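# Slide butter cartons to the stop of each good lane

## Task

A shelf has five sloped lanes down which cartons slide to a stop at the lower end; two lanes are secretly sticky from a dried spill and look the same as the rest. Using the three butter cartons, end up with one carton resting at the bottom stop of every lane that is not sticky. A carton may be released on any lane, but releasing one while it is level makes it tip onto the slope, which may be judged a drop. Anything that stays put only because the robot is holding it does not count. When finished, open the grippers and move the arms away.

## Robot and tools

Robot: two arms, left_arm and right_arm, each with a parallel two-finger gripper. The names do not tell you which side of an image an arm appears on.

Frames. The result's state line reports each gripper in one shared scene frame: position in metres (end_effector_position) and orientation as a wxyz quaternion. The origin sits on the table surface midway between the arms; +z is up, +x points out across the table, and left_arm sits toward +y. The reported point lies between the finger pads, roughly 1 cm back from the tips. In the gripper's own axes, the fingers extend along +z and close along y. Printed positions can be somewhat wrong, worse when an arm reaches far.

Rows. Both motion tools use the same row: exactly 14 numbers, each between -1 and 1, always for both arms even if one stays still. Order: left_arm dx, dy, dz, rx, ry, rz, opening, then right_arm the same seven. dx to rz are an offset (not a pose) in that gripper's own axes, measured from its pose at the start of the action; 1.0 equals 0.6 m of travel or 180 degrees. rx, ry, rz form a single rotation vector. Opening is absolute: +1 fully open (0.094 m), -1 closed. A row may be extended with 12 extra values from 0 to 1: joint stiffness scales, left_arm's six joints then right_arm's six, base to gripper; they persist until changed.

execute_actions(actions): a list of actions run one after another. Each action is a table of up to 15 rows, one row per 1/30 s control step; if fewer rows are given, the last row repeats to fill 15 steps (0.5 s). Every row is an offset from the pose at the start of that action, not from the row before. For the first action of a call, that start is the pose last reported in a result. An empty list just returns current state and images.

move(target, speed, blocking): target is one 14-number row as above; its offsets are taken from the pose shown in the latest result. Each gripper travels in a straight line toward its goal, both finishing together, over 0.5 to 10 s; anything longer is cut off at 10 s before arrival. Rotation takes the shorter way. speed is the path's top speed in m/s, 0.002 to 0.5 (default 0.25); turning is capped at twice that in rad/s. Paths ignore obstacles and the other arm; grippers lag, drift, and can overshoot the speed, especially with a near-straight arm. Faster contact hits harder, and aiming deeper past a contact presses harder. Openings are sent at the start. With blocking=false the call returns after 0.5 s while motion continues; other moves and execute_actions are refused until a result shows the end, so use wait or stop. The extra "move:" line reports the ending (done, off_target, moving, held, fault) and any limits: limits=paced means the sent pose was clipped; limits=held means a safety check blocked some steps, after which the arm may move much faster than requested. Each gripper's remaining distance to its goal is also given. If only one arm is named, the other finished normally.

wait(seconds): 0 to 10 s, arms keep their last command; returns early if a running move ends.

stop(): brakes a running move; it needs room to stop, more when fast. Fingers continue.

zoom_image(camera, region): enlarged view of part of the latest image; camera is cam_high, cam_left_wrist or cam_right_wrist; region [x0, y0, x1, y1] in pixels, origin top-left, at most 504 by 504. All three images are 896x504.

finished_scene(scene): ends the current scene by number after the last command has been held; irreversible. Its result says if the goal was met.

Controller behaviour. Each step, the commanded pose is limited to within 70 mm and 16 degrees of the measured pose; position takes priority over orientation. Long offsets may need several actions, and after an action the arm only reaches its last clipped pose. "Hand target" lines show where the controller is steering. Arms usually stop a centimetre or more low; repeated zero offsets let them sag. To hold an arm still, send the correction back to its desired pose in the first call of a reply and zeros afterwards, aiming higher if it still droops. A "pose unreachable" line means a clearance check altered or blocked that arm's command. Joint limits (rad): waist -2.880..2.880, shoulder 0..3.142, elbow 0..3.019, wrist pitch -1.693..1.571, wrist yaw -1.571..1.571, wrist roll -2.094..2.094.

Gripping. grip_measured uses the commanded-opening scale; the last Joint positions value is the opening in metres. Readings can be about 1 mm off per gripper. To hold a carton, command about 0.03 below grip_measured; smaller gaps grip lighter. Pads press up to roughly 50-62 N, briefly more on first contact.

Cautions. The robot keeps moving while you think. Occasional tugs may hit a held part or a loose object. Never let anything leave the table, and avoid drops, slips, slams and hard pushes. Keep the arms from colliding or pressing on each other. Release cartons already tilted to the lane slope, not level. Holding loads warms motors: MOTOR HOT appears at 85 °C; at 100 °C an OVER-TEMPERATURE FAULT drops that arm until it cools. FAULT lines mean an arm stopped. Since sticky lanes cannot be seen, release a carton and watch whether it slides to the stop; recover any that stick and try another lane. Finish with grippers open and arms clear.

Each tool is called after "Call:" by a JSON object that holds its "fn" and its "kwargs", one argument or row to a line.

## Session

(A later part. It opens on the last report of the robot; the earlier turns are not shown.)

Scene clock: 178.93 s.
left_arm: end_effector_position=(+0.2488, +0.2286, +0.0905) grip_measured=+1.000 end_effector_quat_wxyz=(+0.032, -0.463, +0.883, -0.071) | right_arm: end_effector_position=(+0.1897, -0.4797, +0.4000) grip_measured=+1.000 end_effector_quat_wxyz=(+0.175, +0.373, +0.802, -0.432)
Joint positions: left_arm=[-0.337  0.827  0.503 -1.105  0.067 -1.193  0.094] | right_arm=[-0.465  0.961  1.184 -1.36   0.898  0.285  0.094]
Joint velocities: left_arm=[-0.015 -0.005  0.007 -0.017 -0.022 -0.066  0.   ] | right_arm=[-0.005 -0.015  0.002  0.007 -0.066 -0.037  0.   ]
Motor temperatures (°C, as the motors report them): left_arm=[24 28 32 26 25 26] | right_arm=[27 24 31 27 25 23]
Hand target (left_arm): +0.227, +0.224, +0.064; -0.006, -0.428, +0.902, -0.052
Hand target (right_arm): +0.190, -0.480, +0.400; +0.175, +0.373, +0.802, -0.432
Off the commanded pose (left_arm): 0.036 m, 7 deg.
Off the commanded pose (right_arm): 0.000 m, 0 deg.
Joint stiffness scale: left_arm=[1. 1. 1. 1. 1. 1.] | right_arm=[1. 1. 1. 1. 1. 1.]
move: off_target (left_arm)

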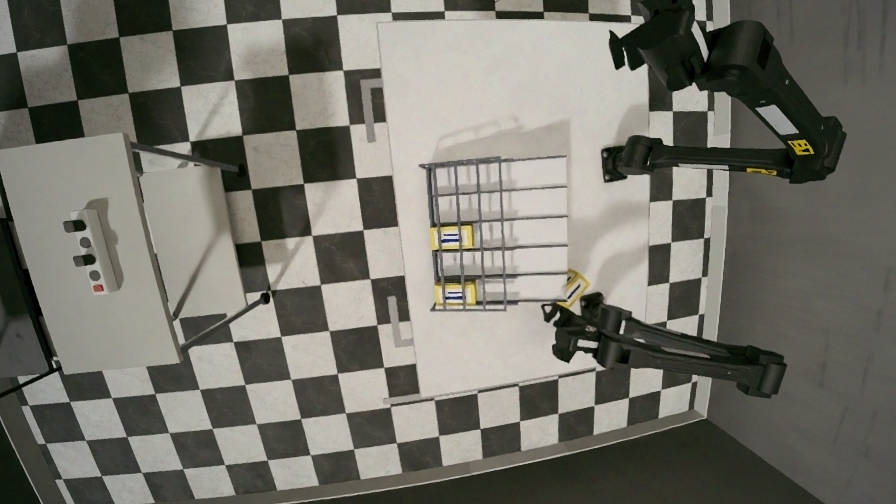

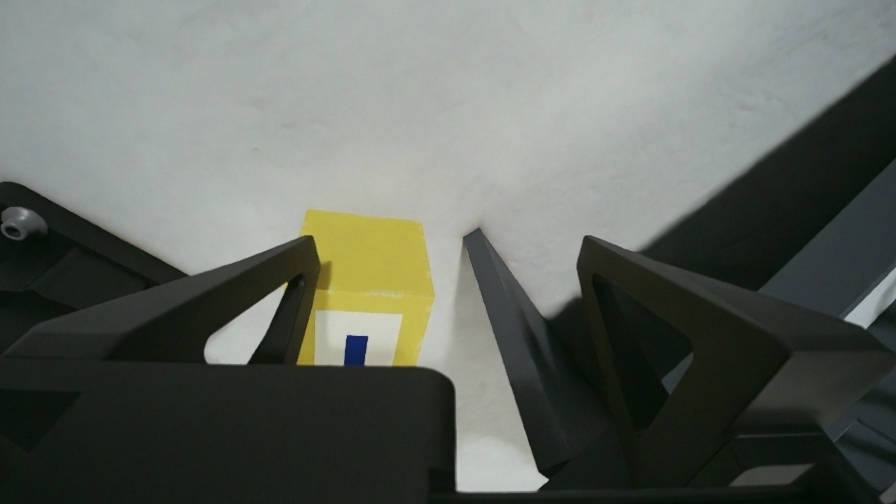

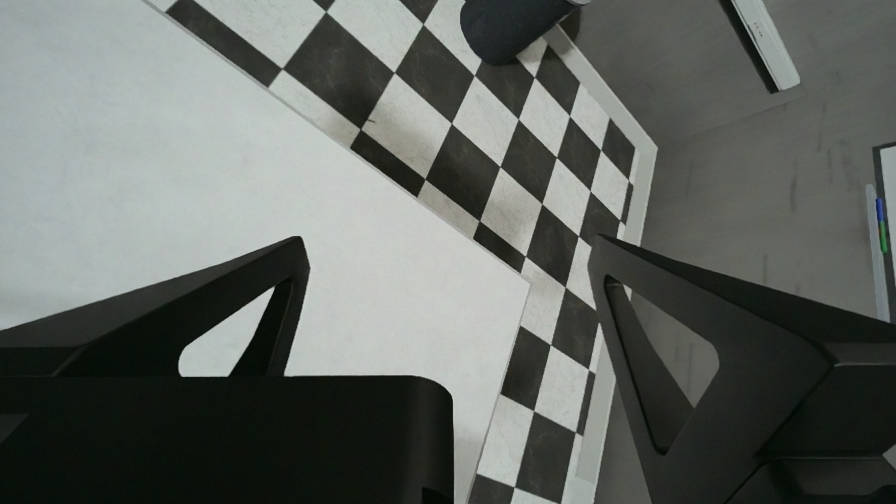

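Right finger likely hitting the shelf. Lift, shift +y, narrow the opening.

Call:
{"fn": "move", "kwargs": {
  "target": [0,0.045,-0.03,0,0,0,0.6,0,0,0,0,0,0,1],
  "speed": 0.1
}}

Call:
{"fn": "move", "kwargs": {
  "target": [0,0,0.11,0,0,0,0.6,0,0,0,0,0,0,1],
  "speed": 0.08
}}

Scene clock: 182.93 s.
left_arm: end_effector_position=(+0.2312, +0.2432, +0.1082) grip_measured=+0.603 end_effector_quat_wxyz=(+0.041, -0.466, +0.880, -0.078) | right_arm: end_effector_position=(+0.1897, -0.4797, +0.4000) grip_measured=+1.000 end_effector_quat_wxyz=(+0.175, +0.373, +0.802, -0.432)
Joint positions: left_arm=[-0.277  0.707  0.502 -1.205  0.074 -1.143  0.075] | right_arm=[-0.465  0.961  1.184 -1.36   0.898  0.285  0.094]
Joint velocities: left_arm=[-0.015  0.005  0.012 -0.027 -0.022  0.066 -0.001] | right_arm=[-0.015 -0.005 -0.007  0.007  0.051  0.007  0.   ]
Motor temperatures (°C, as the motors report them): left_arm=[24 28 31 26 25 26] | right_arm=[27 24 31 27 25 23]
Hand target (left_arm): +0.225, +0.246, +0.105; +0.032, -0.463, +0.883, -0.071
Hand target (right_arm): +0.190, -0.480, +0.400; +0.175, +0.373, +0.802, -0.432
Off the commanded pose (left_arm): 0.008 m, 1 deg.
Off the commanded pose (right_arm): 0.000 m, 0 deg.
Joint stiffness scale: left_arm=[1. 1. 1. 1. 1. 1.] | right_arm=[1. 1. 1. 1. 1. 1.]
move: done

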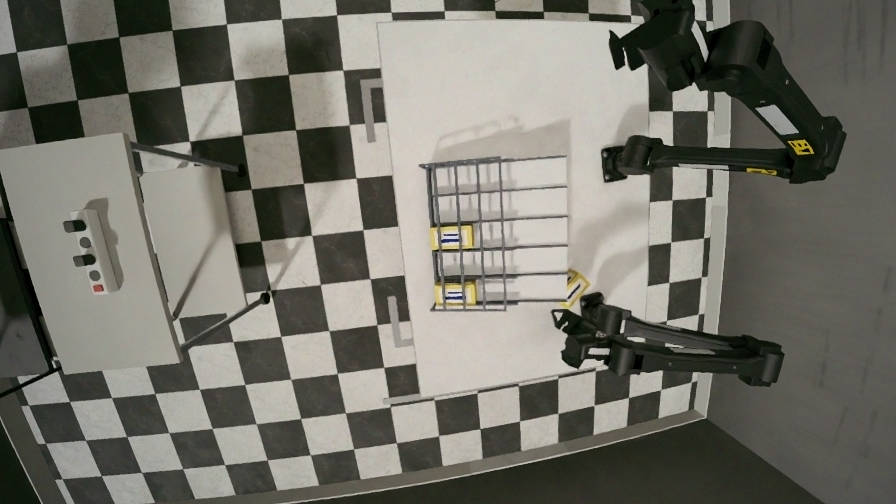

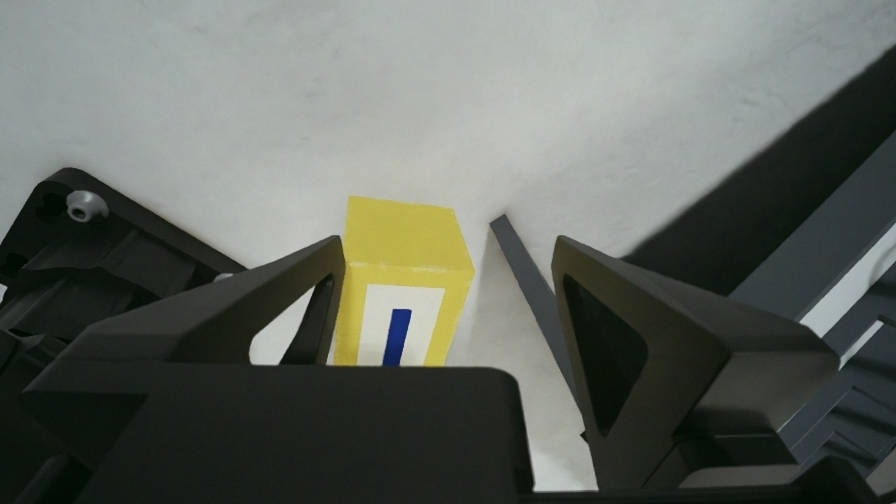

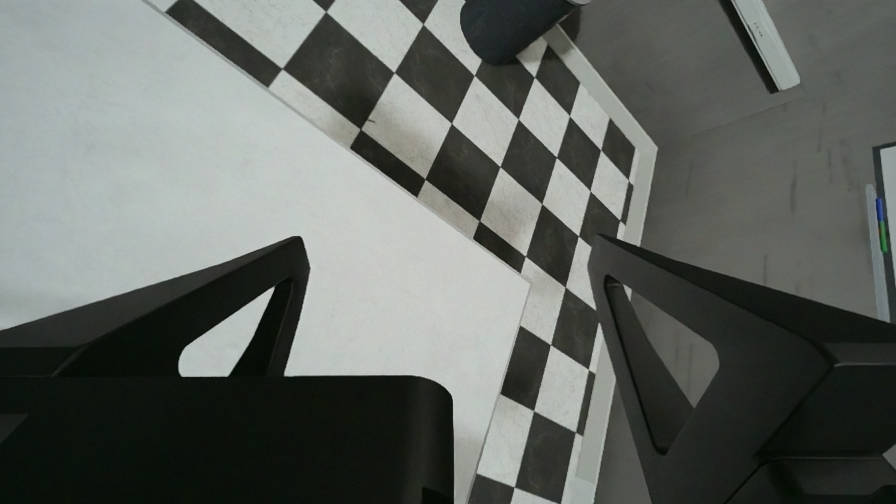

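Scene clock: 184.13 s.
left_arm: end_effector_position=(+0.2418, +0.2379, +0.0482) grip_measured=+0.603 end_effector_quat_wxyz=(+0.041, -0.464, +0.881, -0.078) | right_arm: end_effector_position=(+0.1897, -0.4797, +0.4000) grip_measured=+1.000 end_effector_quat_wxyz=(+0.175, +0.373, +0.802, -0.432)
Joint positions: left_arm=[-0.295  0.842  0.387 -0.955  0.072 -1.156  0.075] | right_arm=[-0.465  0.961  1.184 -1.36   0.898  0.285  0.094]
Joint velocities: left_arm=[ 0.005  0.005  0.002 -0.002 -0.037 -0.037 -0.   ] | right_arm=[-0.005 -0.015 -0.007 -0.002 -0.007 -0.037  0.   ]
Motor temperatures (°C, as the motors report them): left_arm=[24 28 31 26 25 26] | right_arm=[27 24 31 27 25 23]
Hand target (left_arm): +0.240, +0.236, +0.043; +0.041, -0.466, +0.880, -0.078
Hand target (right_arm): +0.190, -0.480, +0.400; +0.175, +0.373, +0.802, -0.432
Off the commanded pose (left_arm): 0.005 m, 0 deg.
Off the commanded pose (right_arm): 0.000 m, 0 deg.
Joint stiffness scale: left_arm=[1. 1. 1. 1. 1. 1.] | right_arm=[1. 1. 1. 1. 1. 1.]
move: done

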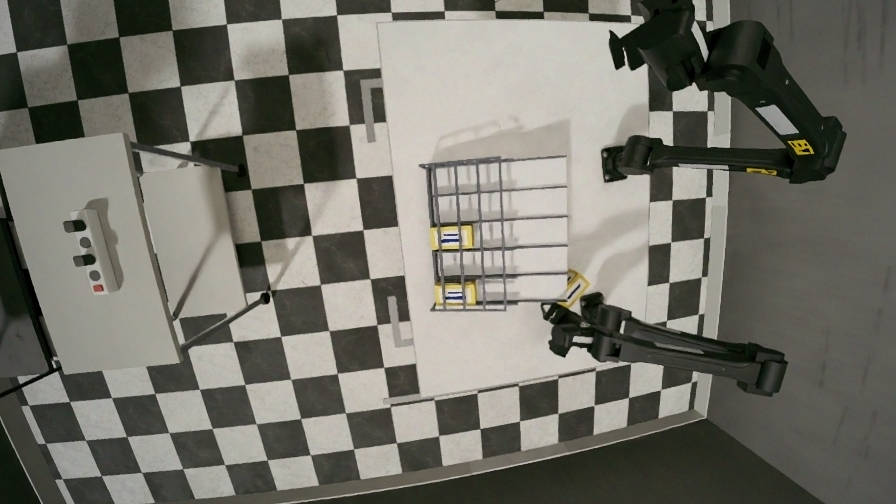

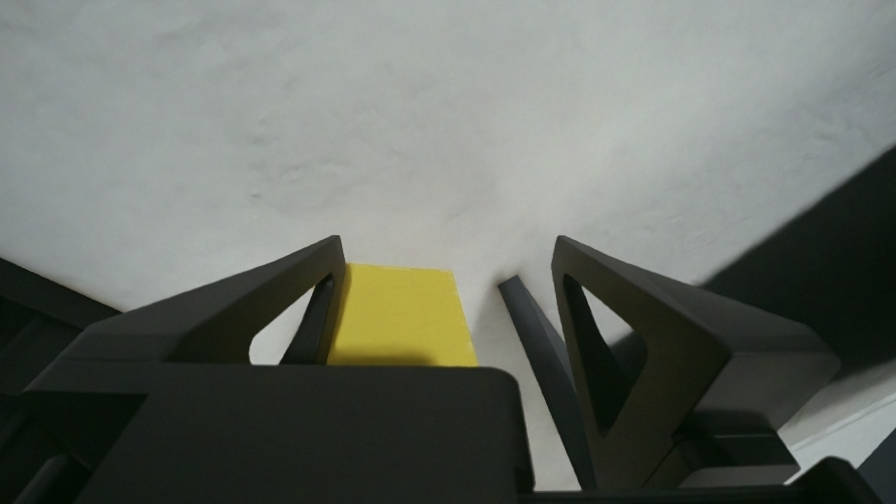

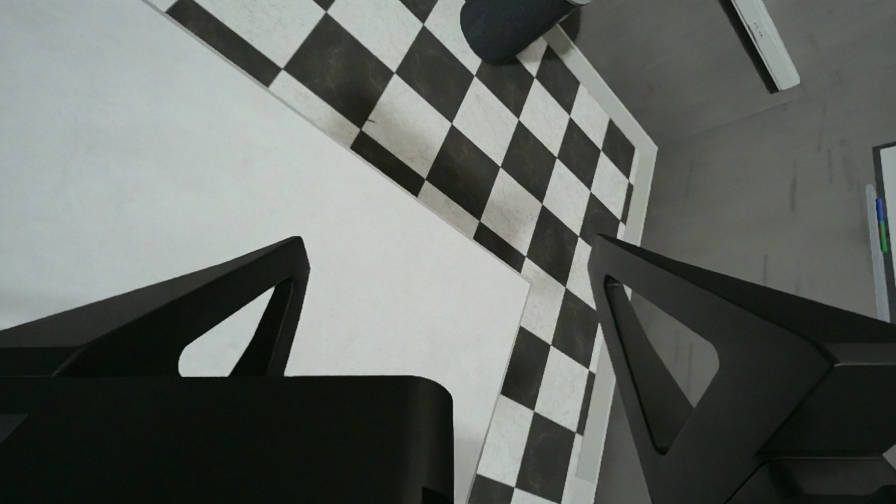

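Call:
{"fn": "move", "kwargs": {
  "target": [0,0,0,0,0,0,-1,0,0,0,0,0,0,1]
}}

Call:
{"fn": "move", "kwargs": {
  "target": [0,0,-0.3,0,0,0.3,-1,0,0,0,0,0,0,1],
  "speed": 0.15
}}

Scene clock: 188.07 s.
left_arm: end_effector_position=(+0.2418, +0.2379, +0.0482) grip_measured=-0.991 end_effector_quat_wxyz=(+0.041, -0.464, +0.881, -0.078) | right_arm: end_effector_position=(+0.1897, -0.4797, +0.4000) grip_measured=+1.000 end_effector_quat_wxyz=(+0.175, +0.373, +0.802, -0.432)
Joint positions: left_arm=[-0.295  0.842  0.387 -0.955  0.072 -1.157  0.   ] | right_arm=[-0.465  0.961  1.184 -1.36   0.898  0.285  0.094]
Joint velocities: left_arm=[-0.015 -0.005  0.012  0.007 -0.051 -0.037 -0.001] | right_arm=[-0.005 -0.005 -0.012 -0.002 -0.022 -0.022  0.   ]
Motor temperatures (°C, as the motors report them): left_arm=[24 28 31 26 25 26] | right_arm=[27 24 32 27 25 23]
Hand target (left_arm): +0.242, +0.238, +0.048; +0.041, -0.464, +0.882, -0.078
Hand target (right_arm): +0.190, -0.480, +0.400; +0.175, +0.373, +0.802, -0.432
Off the commanded pose (left_arm): 0.000 m, 0 deg.
Off the commanded pose (right_arm): 0.000 m, 0 deg.
Joint stiffness scale: left_arm=[1. 1. 1. 1. 1. 1.] | right_arm=[1. 1. 1. 1. 1. 1.]
move: done

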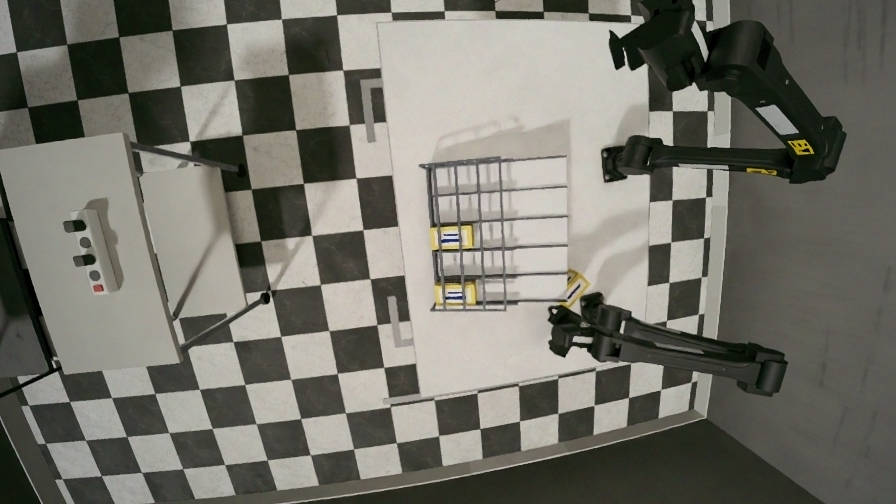

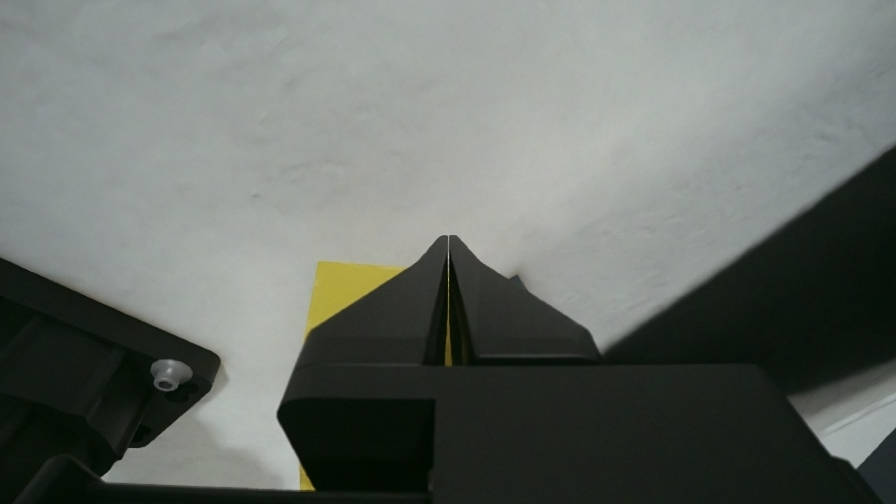

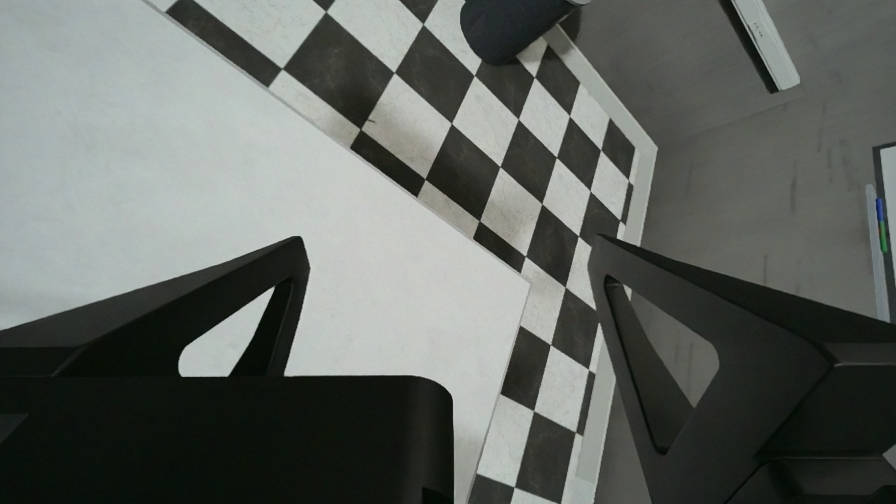

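Scene clock: 191.73 s.
left_arm: end_effector_position=(+0.2110, +0.2559, +0.2040) grip_measured=-0.991 end_effector_quat_wxyz=(+0.052, -0.018, +0.997, -0.048) | right_arm: end_effector_position=(+0.1897, -0.4797, +0.4000) grip_measured=+1.000 end_effector_quat_wxyz=(+0.175, +0.373, +0.802, -0.432)
Joint positions: left_arm=[-0.213  0.645  0.737 -1.548  0.083 -0.14   0.   ] | right_arm=[-0.465  0.961  1.184 -1.36   0.898  0.285  0.094]
Joint velocities: left_arm=[ 0.005 -0.024 -0.022 -0.002 -0.081  0.051  0.   ] | right_arm=[-0.005  0.005 -0.012  0.002 -0.11   0.007  0.   ]
Motor temperatures (°C, as the motors report them): left_arm=[24 28 32 26 25 26] | right_arm=[27 24 32 27 25 23]
Hand target (left_arm): +0.216, +0.257, +0.225; +0.072, -0.014, +0.996, -0.050
Hand target (right_arm): +0.190, -0.480, +0.400; +0.175, +0.373, +0.802, -0.432
Off the commanded pose (left_arm): 0.022 m, 2 deg.
Off the commanded pose (right_arm): 0.000 m, 0 deg.
Joint stiffness scale: left_arm=[1. 1. 1. 1. 1. 1.] | right_arm=[1. 1. 1. 1. 1. 1.]
move: off_target (left_arm)

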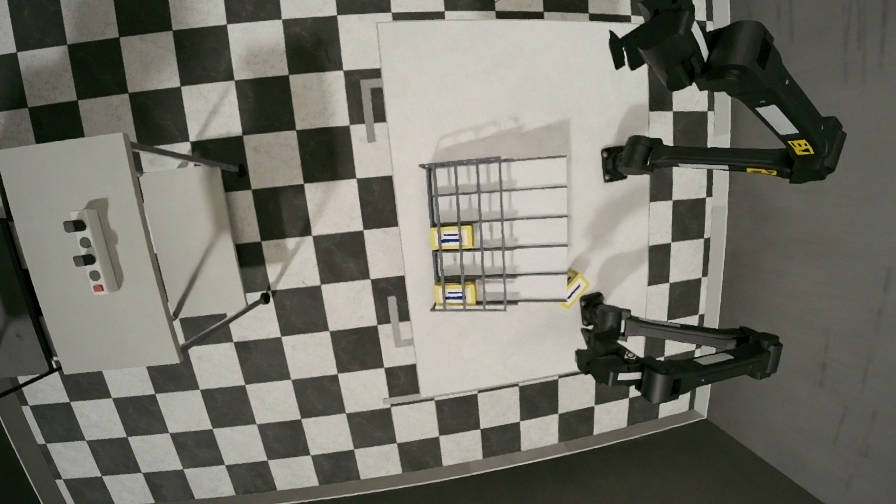

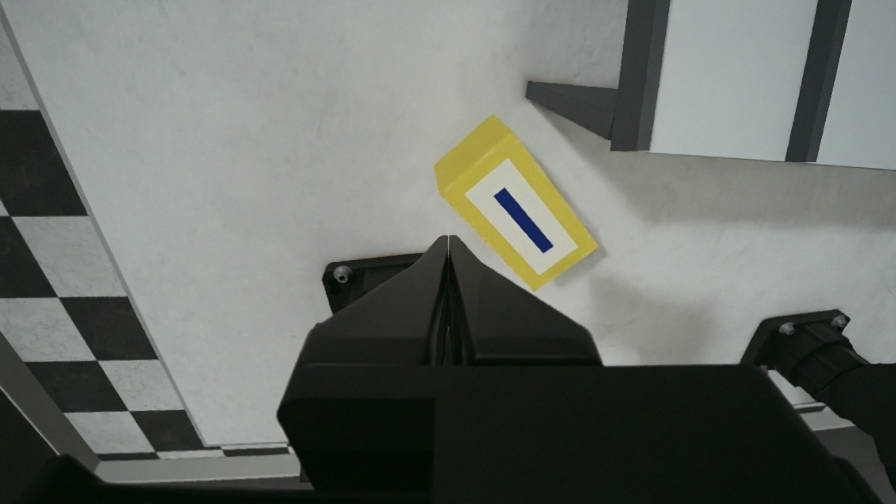

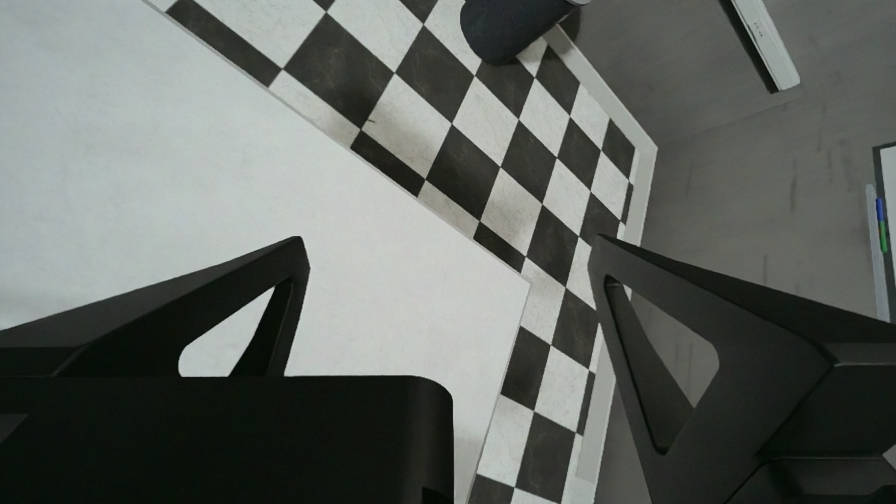

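Call:
{"fn": "move", "kwargs": {
  "target": [-0.015,-0.085,0.03,0,0,-0.3,0.6,0,0,0,0,0,0,1]
}}

Scene clock: 197.90 s.
left_arm: end_effector_position=(+0.2205, +0.2054, +0.1950) grip_measured=+0.597 end_effector_quat_wxyz=(+0.022, -0.466, +0.882, -0.065) | right_arm: end_effector_position=(+0.1897, -0.4797, +0.4000) grip_measured=+1.000 end_effector_quat_wxyz=(+0.175, +0.373, +0.802, -0.432)
Joint positions: left_arm=[-0.503  0.714  0.737 -1.464  0.049 -1.363  0.075] | right_arm=[-0.465  0.961  1.184 -1.36   0.898  0.285  0.094]
Joint velocities: left_arm=[-0.005 -0.005 -0.012 -0.007 -0.007 -0.11  -0.001] | right_arm=[-0.005 -0.005  0.002 -0.002  0.081 -0.081  0.   ]
Motor temperatures (°C, as the motors report them): left_arm=[24 28 33 26 25 26] | right_arm=[27 24 32 27 25 23]
Hand target (left_arm): +0.223, +0.202, +0.192; +0.024, -0.469, +0.880, -0.068
Hand target (right_arm): +0.190, -0.480, +0.400; +0.175, +0.373, +0.802, -0.432
Off the commanded pose (left_arm): 0.005 m, 1 deg.
Off the commanded pose (right_arm): 0.000 m, 0 deg.
Joint stiffness scale: left_arm=[1. 1. 1. 1. 1. 1.] | right_arm=[1. 1. 1. 1. 1. 1.]
move: done

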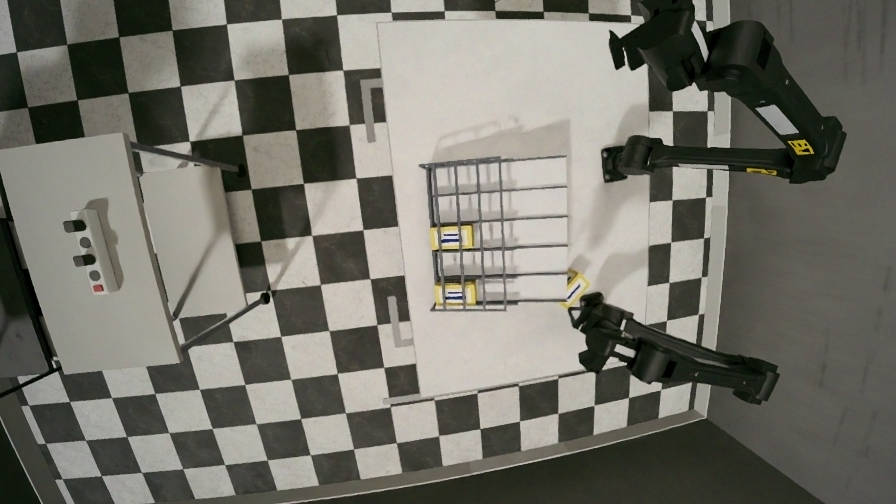

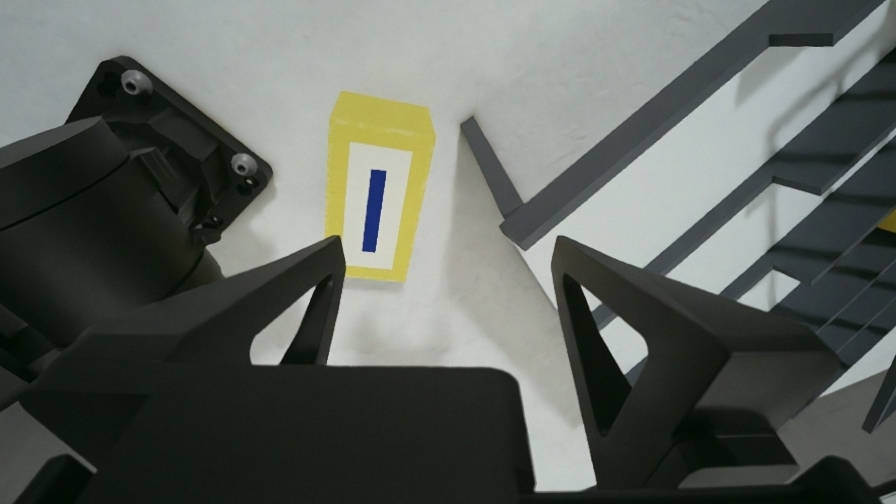

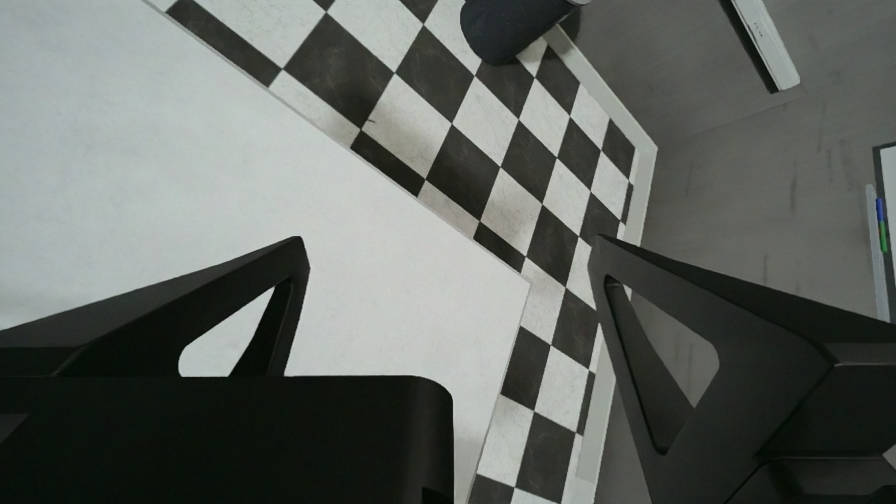

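Call:
{"fn": "move", "kwargs": {
  "target": [0,0.055,0.25,0,0,0.02,0.6,0,0,0,0,0,0,1],
  "speed": 0.08
}}

Scene clock: 201.90 s.
left_arm: end_effector_position=(+0.2376, +0.2216, +0.0928) grip_measured=+0.597 end_effector_quat_wxyz=(+0.085, -0.500, +0.856, -0.103) | right_arm: end_effector_position=(+0.1897, -0.4797, +0.4000) grip_measured=+1.000 end_effector_quat_wxyz=(+0.175, +0.373, +0.802, -0.432)
Joint positions: left_arm=[-0.432  0.671  0.435 -1.067  0.009 -1.377  0.075] | right_arm=[-0.465  0.961  1.184 -1.36   0.898  0.285  0.094]
Joint velocities: left_arm=[-0.015 -0.005 -0.012  0.002 -0.007  0.037 -0.001] | right_arm=[-0.005 -0.015  0.017  0.002  0.066  0.007  0.   ]
Motor temperatures (°C, as the motors report them): left_arm=[24 28 32 26 25 26] | right_arm=[27 24 32 27 25 23]
Hand target (left_arm): +0.203, +0.217, +0.050; +0.025, -0.440, +0.895, -0.065
Hand target (right_arm): +0.190, -0.480, +0.400; +0.175, +0.373, +0.802, -0.432
Off the commanded pose (left_arm): 0.060 m, 12 deg.
Off the commanded pose (right_arm): 0.000 m, 0 deg.
Joint stiffness scale: left_arm=[1. 1. 1. 1. 1. 1.] | right_arm=[1. 1. 1. 1. 1. 1.]
move: off_target (left_arm)

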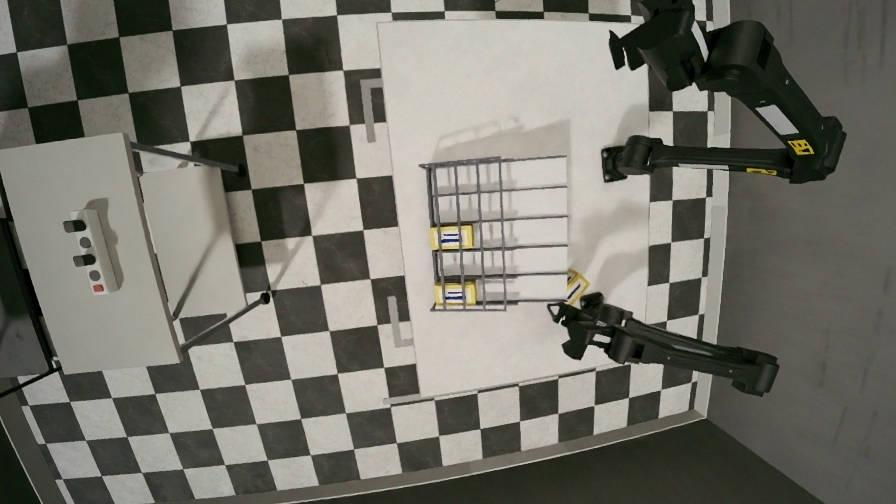

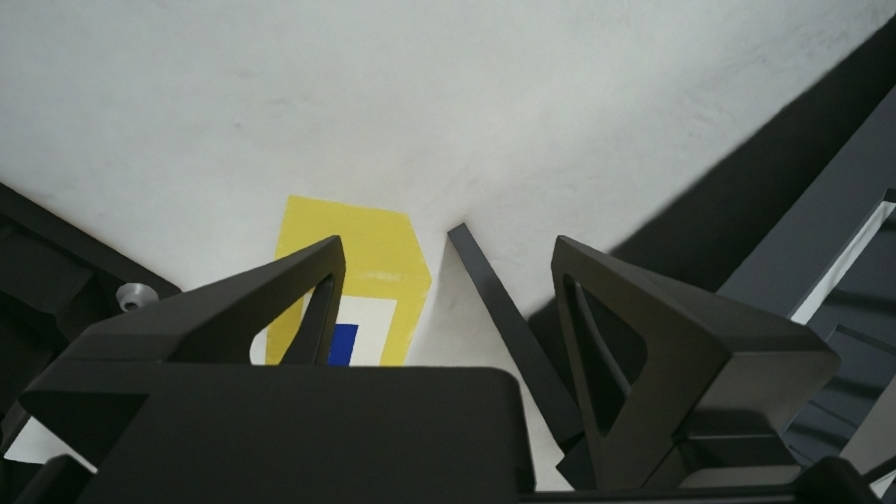

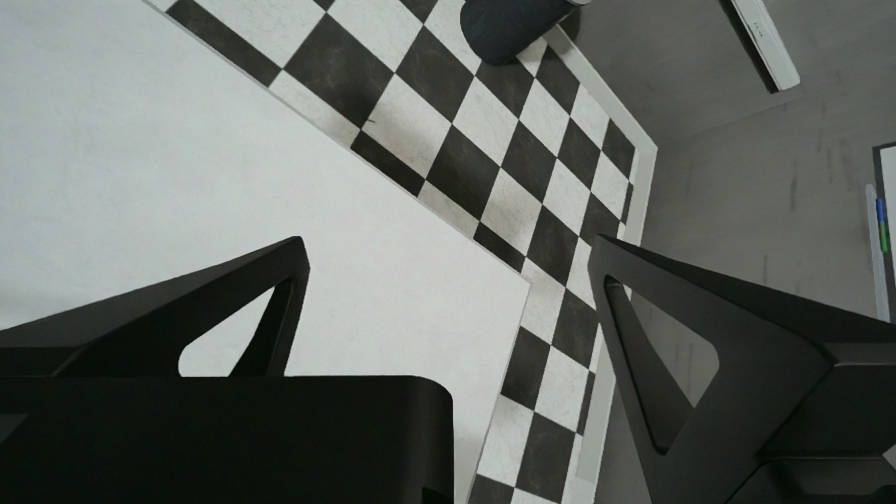

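Call:
{"fn": "move", "kwargs": {
  "target": [0.05,0.03,-0.04,0,0.17,0,0.6,0,0,0,0,0,0,1],
  "speed": 0.1
}}

Scene clock: 208.10 s.
left_arm: end_effector_position=(+0.1909, +0.2056, +0.0946) grip_measured=+0.597 end_effector_quat_wxyz=(-0.154, -0.460, +0.845, -0.223) | right_arm: end_effector_position=(+0.1897, -0.4797, +0.4000) grip_measured=+1.000 end_effector_quat_wxyz=(+0.175, +0.373, +0.802, -0.432)
Joint positions: left_arm=[-0.062  0.796  0.438 -1.309  0.542 -0.918  0.075] | right_arm=[-0.465  0.961  1.184 -1.36   0.898  0.285  0.094]
Joint velocities: left_arm=[-0.005 -0.005 -0.002 -0.022 -0.037 -0.022  0.   ] | right_arm=[-0.005 -0.005 -0.002 -0.022 -0.066  0.022  0.   ]
Motor temperatures (°C, as the motors report them): left_arm=[24 28 32 26 26 26] | right_arm=[27 24 32 27 26 23]
Hand target (left_arm): +0.202, +0.208, +0.108; -0.143, -0.455, +0.848, -0.230
Hand target (right_arm): +0.190, -0.480, +0.400; +0.175, +0.373, +0.802, -0.432
Off the commanded pose (left_arm): 0.019 m, 2 deg.
Off the commanded pose (right_arm): 0.000 m, 0 deg.
Joint stiffness scale: left_arm=[1. 1. 1. 1. 1. 1.] | right_arm=[1. 1. 1. 1. 1. 1.]
move: off_target (left_arm)

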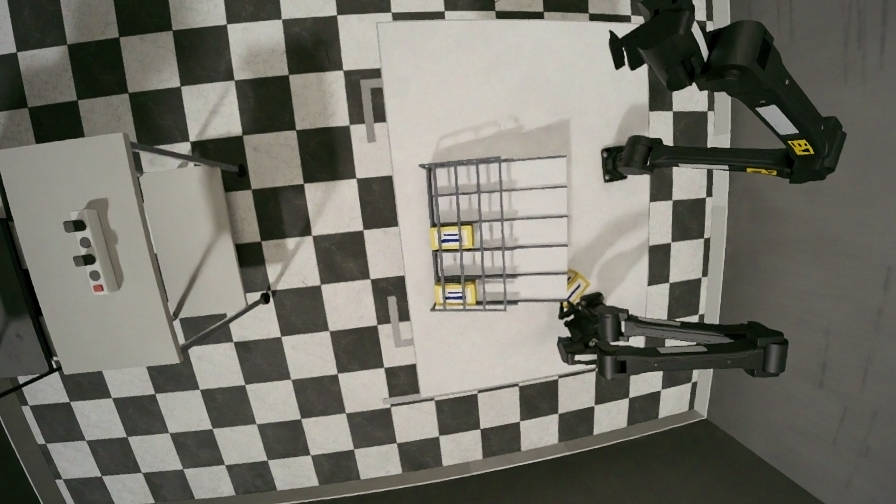

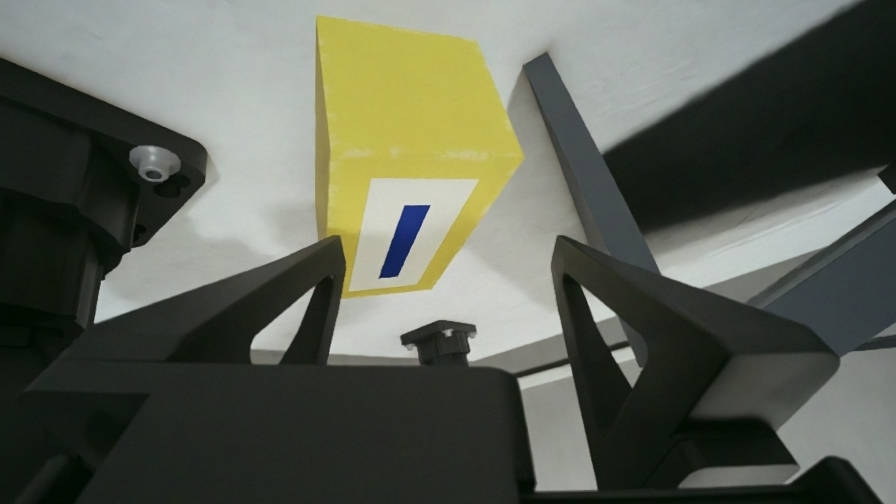

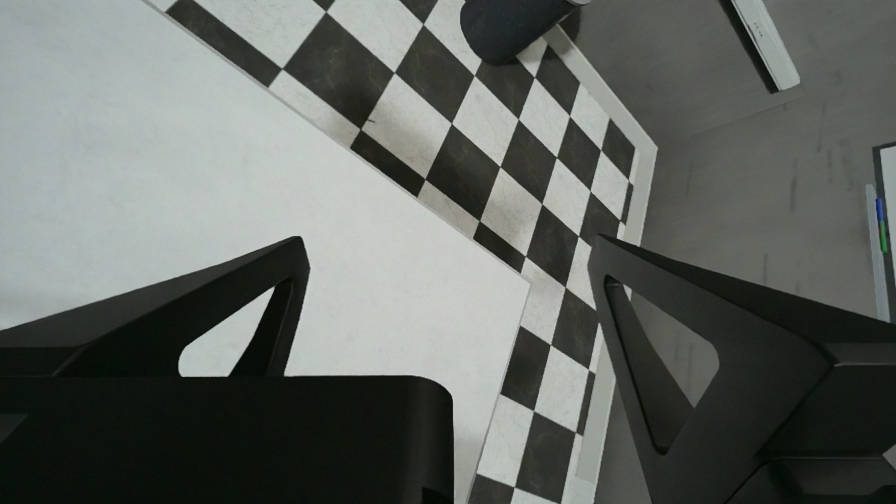

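Looks good; slightly left. Advance along fingers.

Call:
{"fn": "move", "kwargs": {
  "target": [-0.02,0.02,0.1,0,0,0,0.6,0,0,0,0,0,0,1],
  "speed": 0.06
}}

Call:
{"fn": "move", "kwargs": {
  "target": [0,0,0,0,0,0,-1,0,0,0,0,0,0,1]
}}

Scene clock: 211.37 s.
left_arm: end_effector_position=(+0.1986, +0.1925, +0.0825) grip_measured=+0.597 end_effector_quat_wxyz=(-0.143, -0.470, +0.836, -0.242) | right_arm: end_effector_position=(+0.1897, -0.4797, +0.4000) grip_measured=+1.000 end_effector_quat_wxyz=(+0.175, +0.373, +0.802, -0.432)
Joint positions: left_arm=[-0.123  0.792  0.398 -1.186  0.57  -1.031  0.075] | right_arm=[-0.465  0.961  1.184 -1.36   0.898  0.285  0.094]
Joint velocities: left_arm=[-0.015 -0.005 -0.012 -0.007 -0.007 -0.051  0.001] | right_arm=[-0.005  0.005 -0.017  0.002 -0.051 -0.051  0.   ]
Motor temperatures (°C, as the motors report them): left_arm=[24 28 32 26 26 26] | right_arm=[27 24 32 27 26 23]
Hand target (left_arm): +0.176, +0.193, +0.044; -0.155, -0.460, +0.845, -0.223
Hand target (right_arm): +0.190, -0.480, +0.400; +0.175, +0.373, +0.802, -0.432
Off the commanded pose (left_arm): 0.050 m, 3 deg.
Off the commanded pose (right_arm): 0.000 m, 0 deg.
Joint stiffness scale: left_arm=[1. 1. 1. 1. 1. 1.] | right_arm=[1. 1. 1. 1. 1. 1.]
move: off_target (left_arm)

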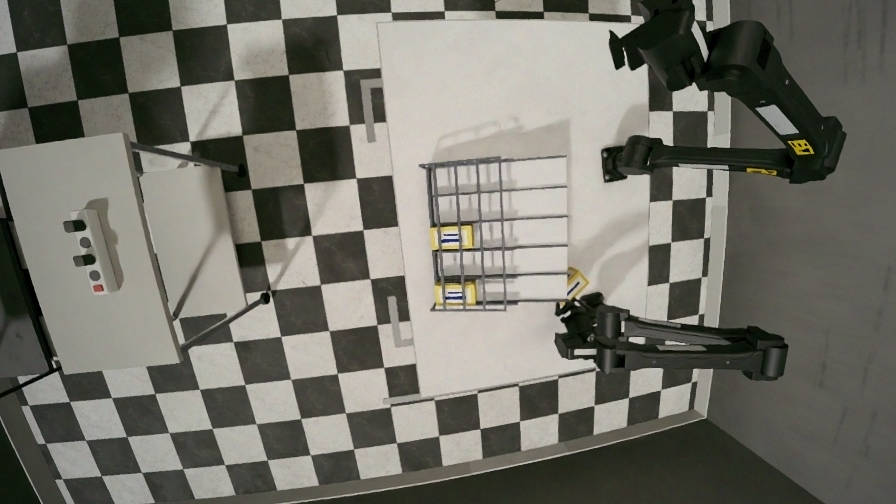

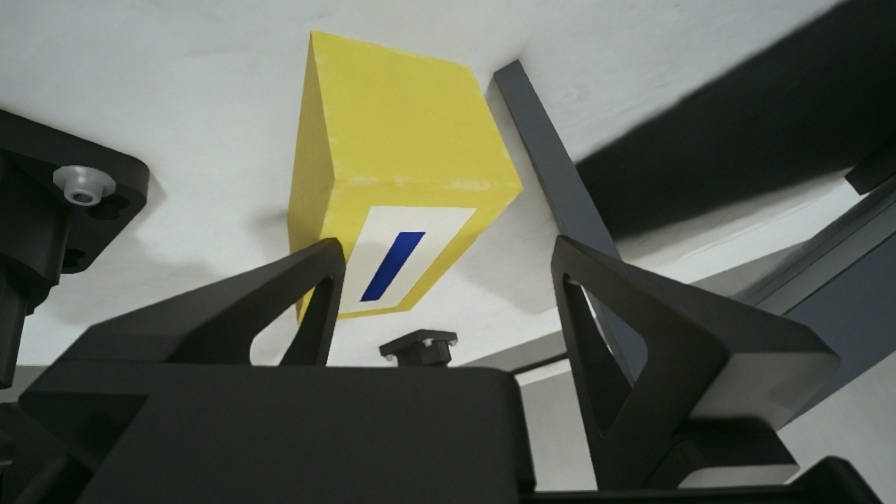

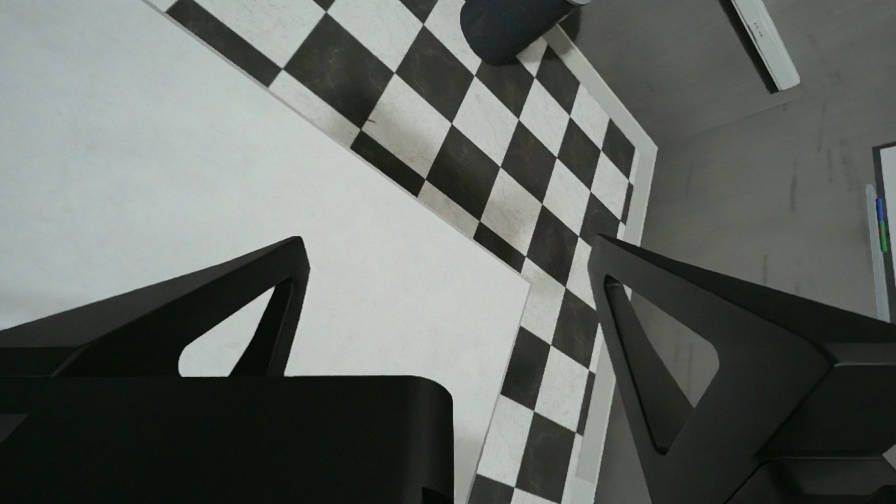

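Scene clock: 211.87 s.
left_arm: end_effector_position=(+0.1989, +0.1922, +0.0842) grip_measured=-0.991 end_effector_quat_wxyz=(-0.144, -0.471, +0.836, -0.243) | right_arm: end_effector_position=(+0.1897, -0.4797, +0.4000) grip_measured=+1.000 end_effector_quat_wxyz=(+0.175, +0.373, +0.802, -0.432)
Joint positions: left_arm=[-0.123  0.789  0.401 -1.191  0.572 -1.033  0.   ] | right_arm=[-0.465  0.961  1.184 -1.36   0.898  0.285  0.094]
Joint velocities: left_arm=[ 0.005 -0.005 -0.007  0.002 -0.081  0.037 -0.   ] | right_arm=[-0.005  0.005 -0.002 -0.007 -0.037  0.022  0.   ]
Motor temperatures (°C, as the motors report them): left_arm=[24 28 32 26 26 26] | right_arm=[27 24 32 27 26 23]
Hand target (left_arm): +0.198, +0.193, +0.082; -0.144, -0.470, +0.836, -0.242
Hand target (right_arm): +0.190, -0.480, +0.400; +0.175, +0.373, +0.802, -0.432
Off the commanded pose (left_arm): 0.002 m, 0 deg.
Off the commanded pose (right_arm): 0.000 m, 0 deg.
Joint stiffness scale: left_arm=[1. 1. 1. 1. 1. 1.] | right_arm=[1. 1. 1. 1. 1. 1.]
move: done

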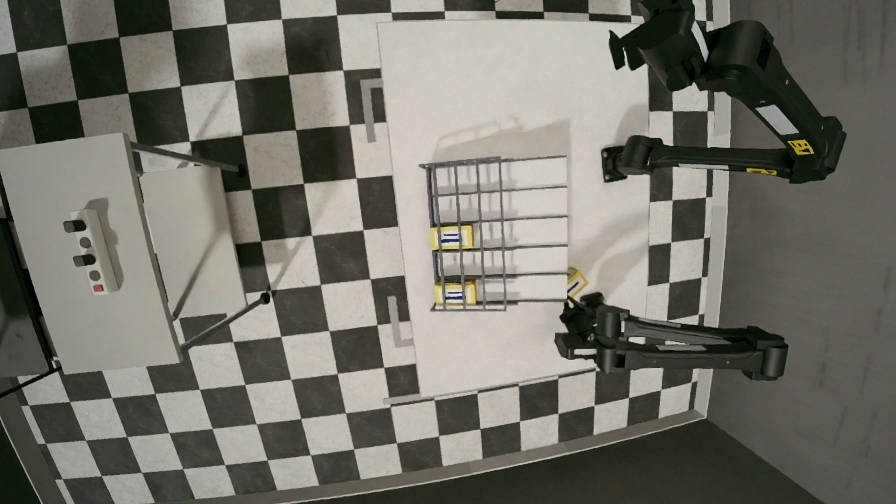

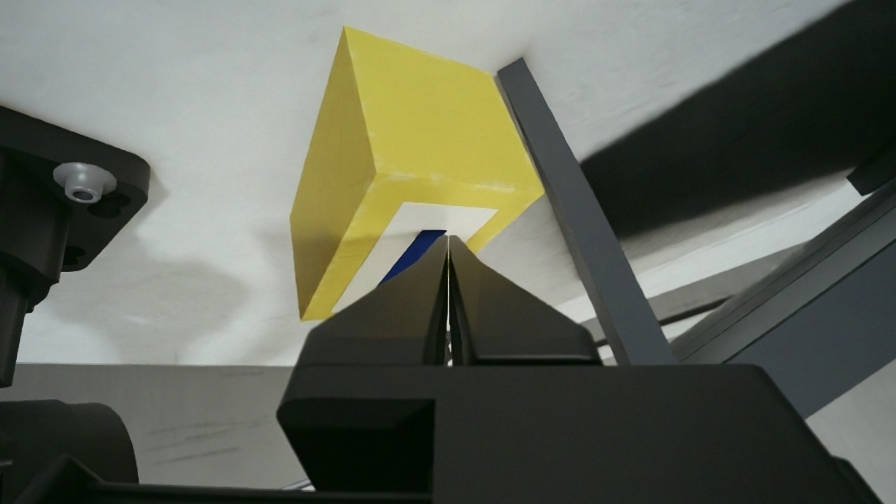

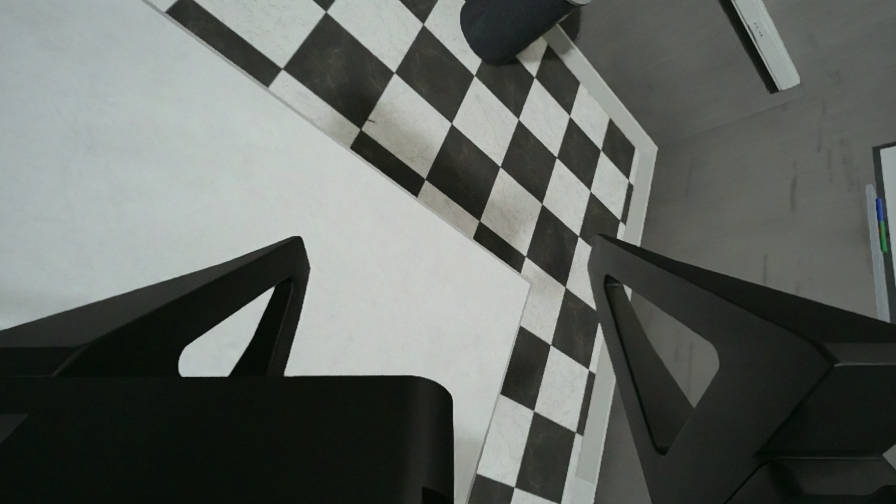

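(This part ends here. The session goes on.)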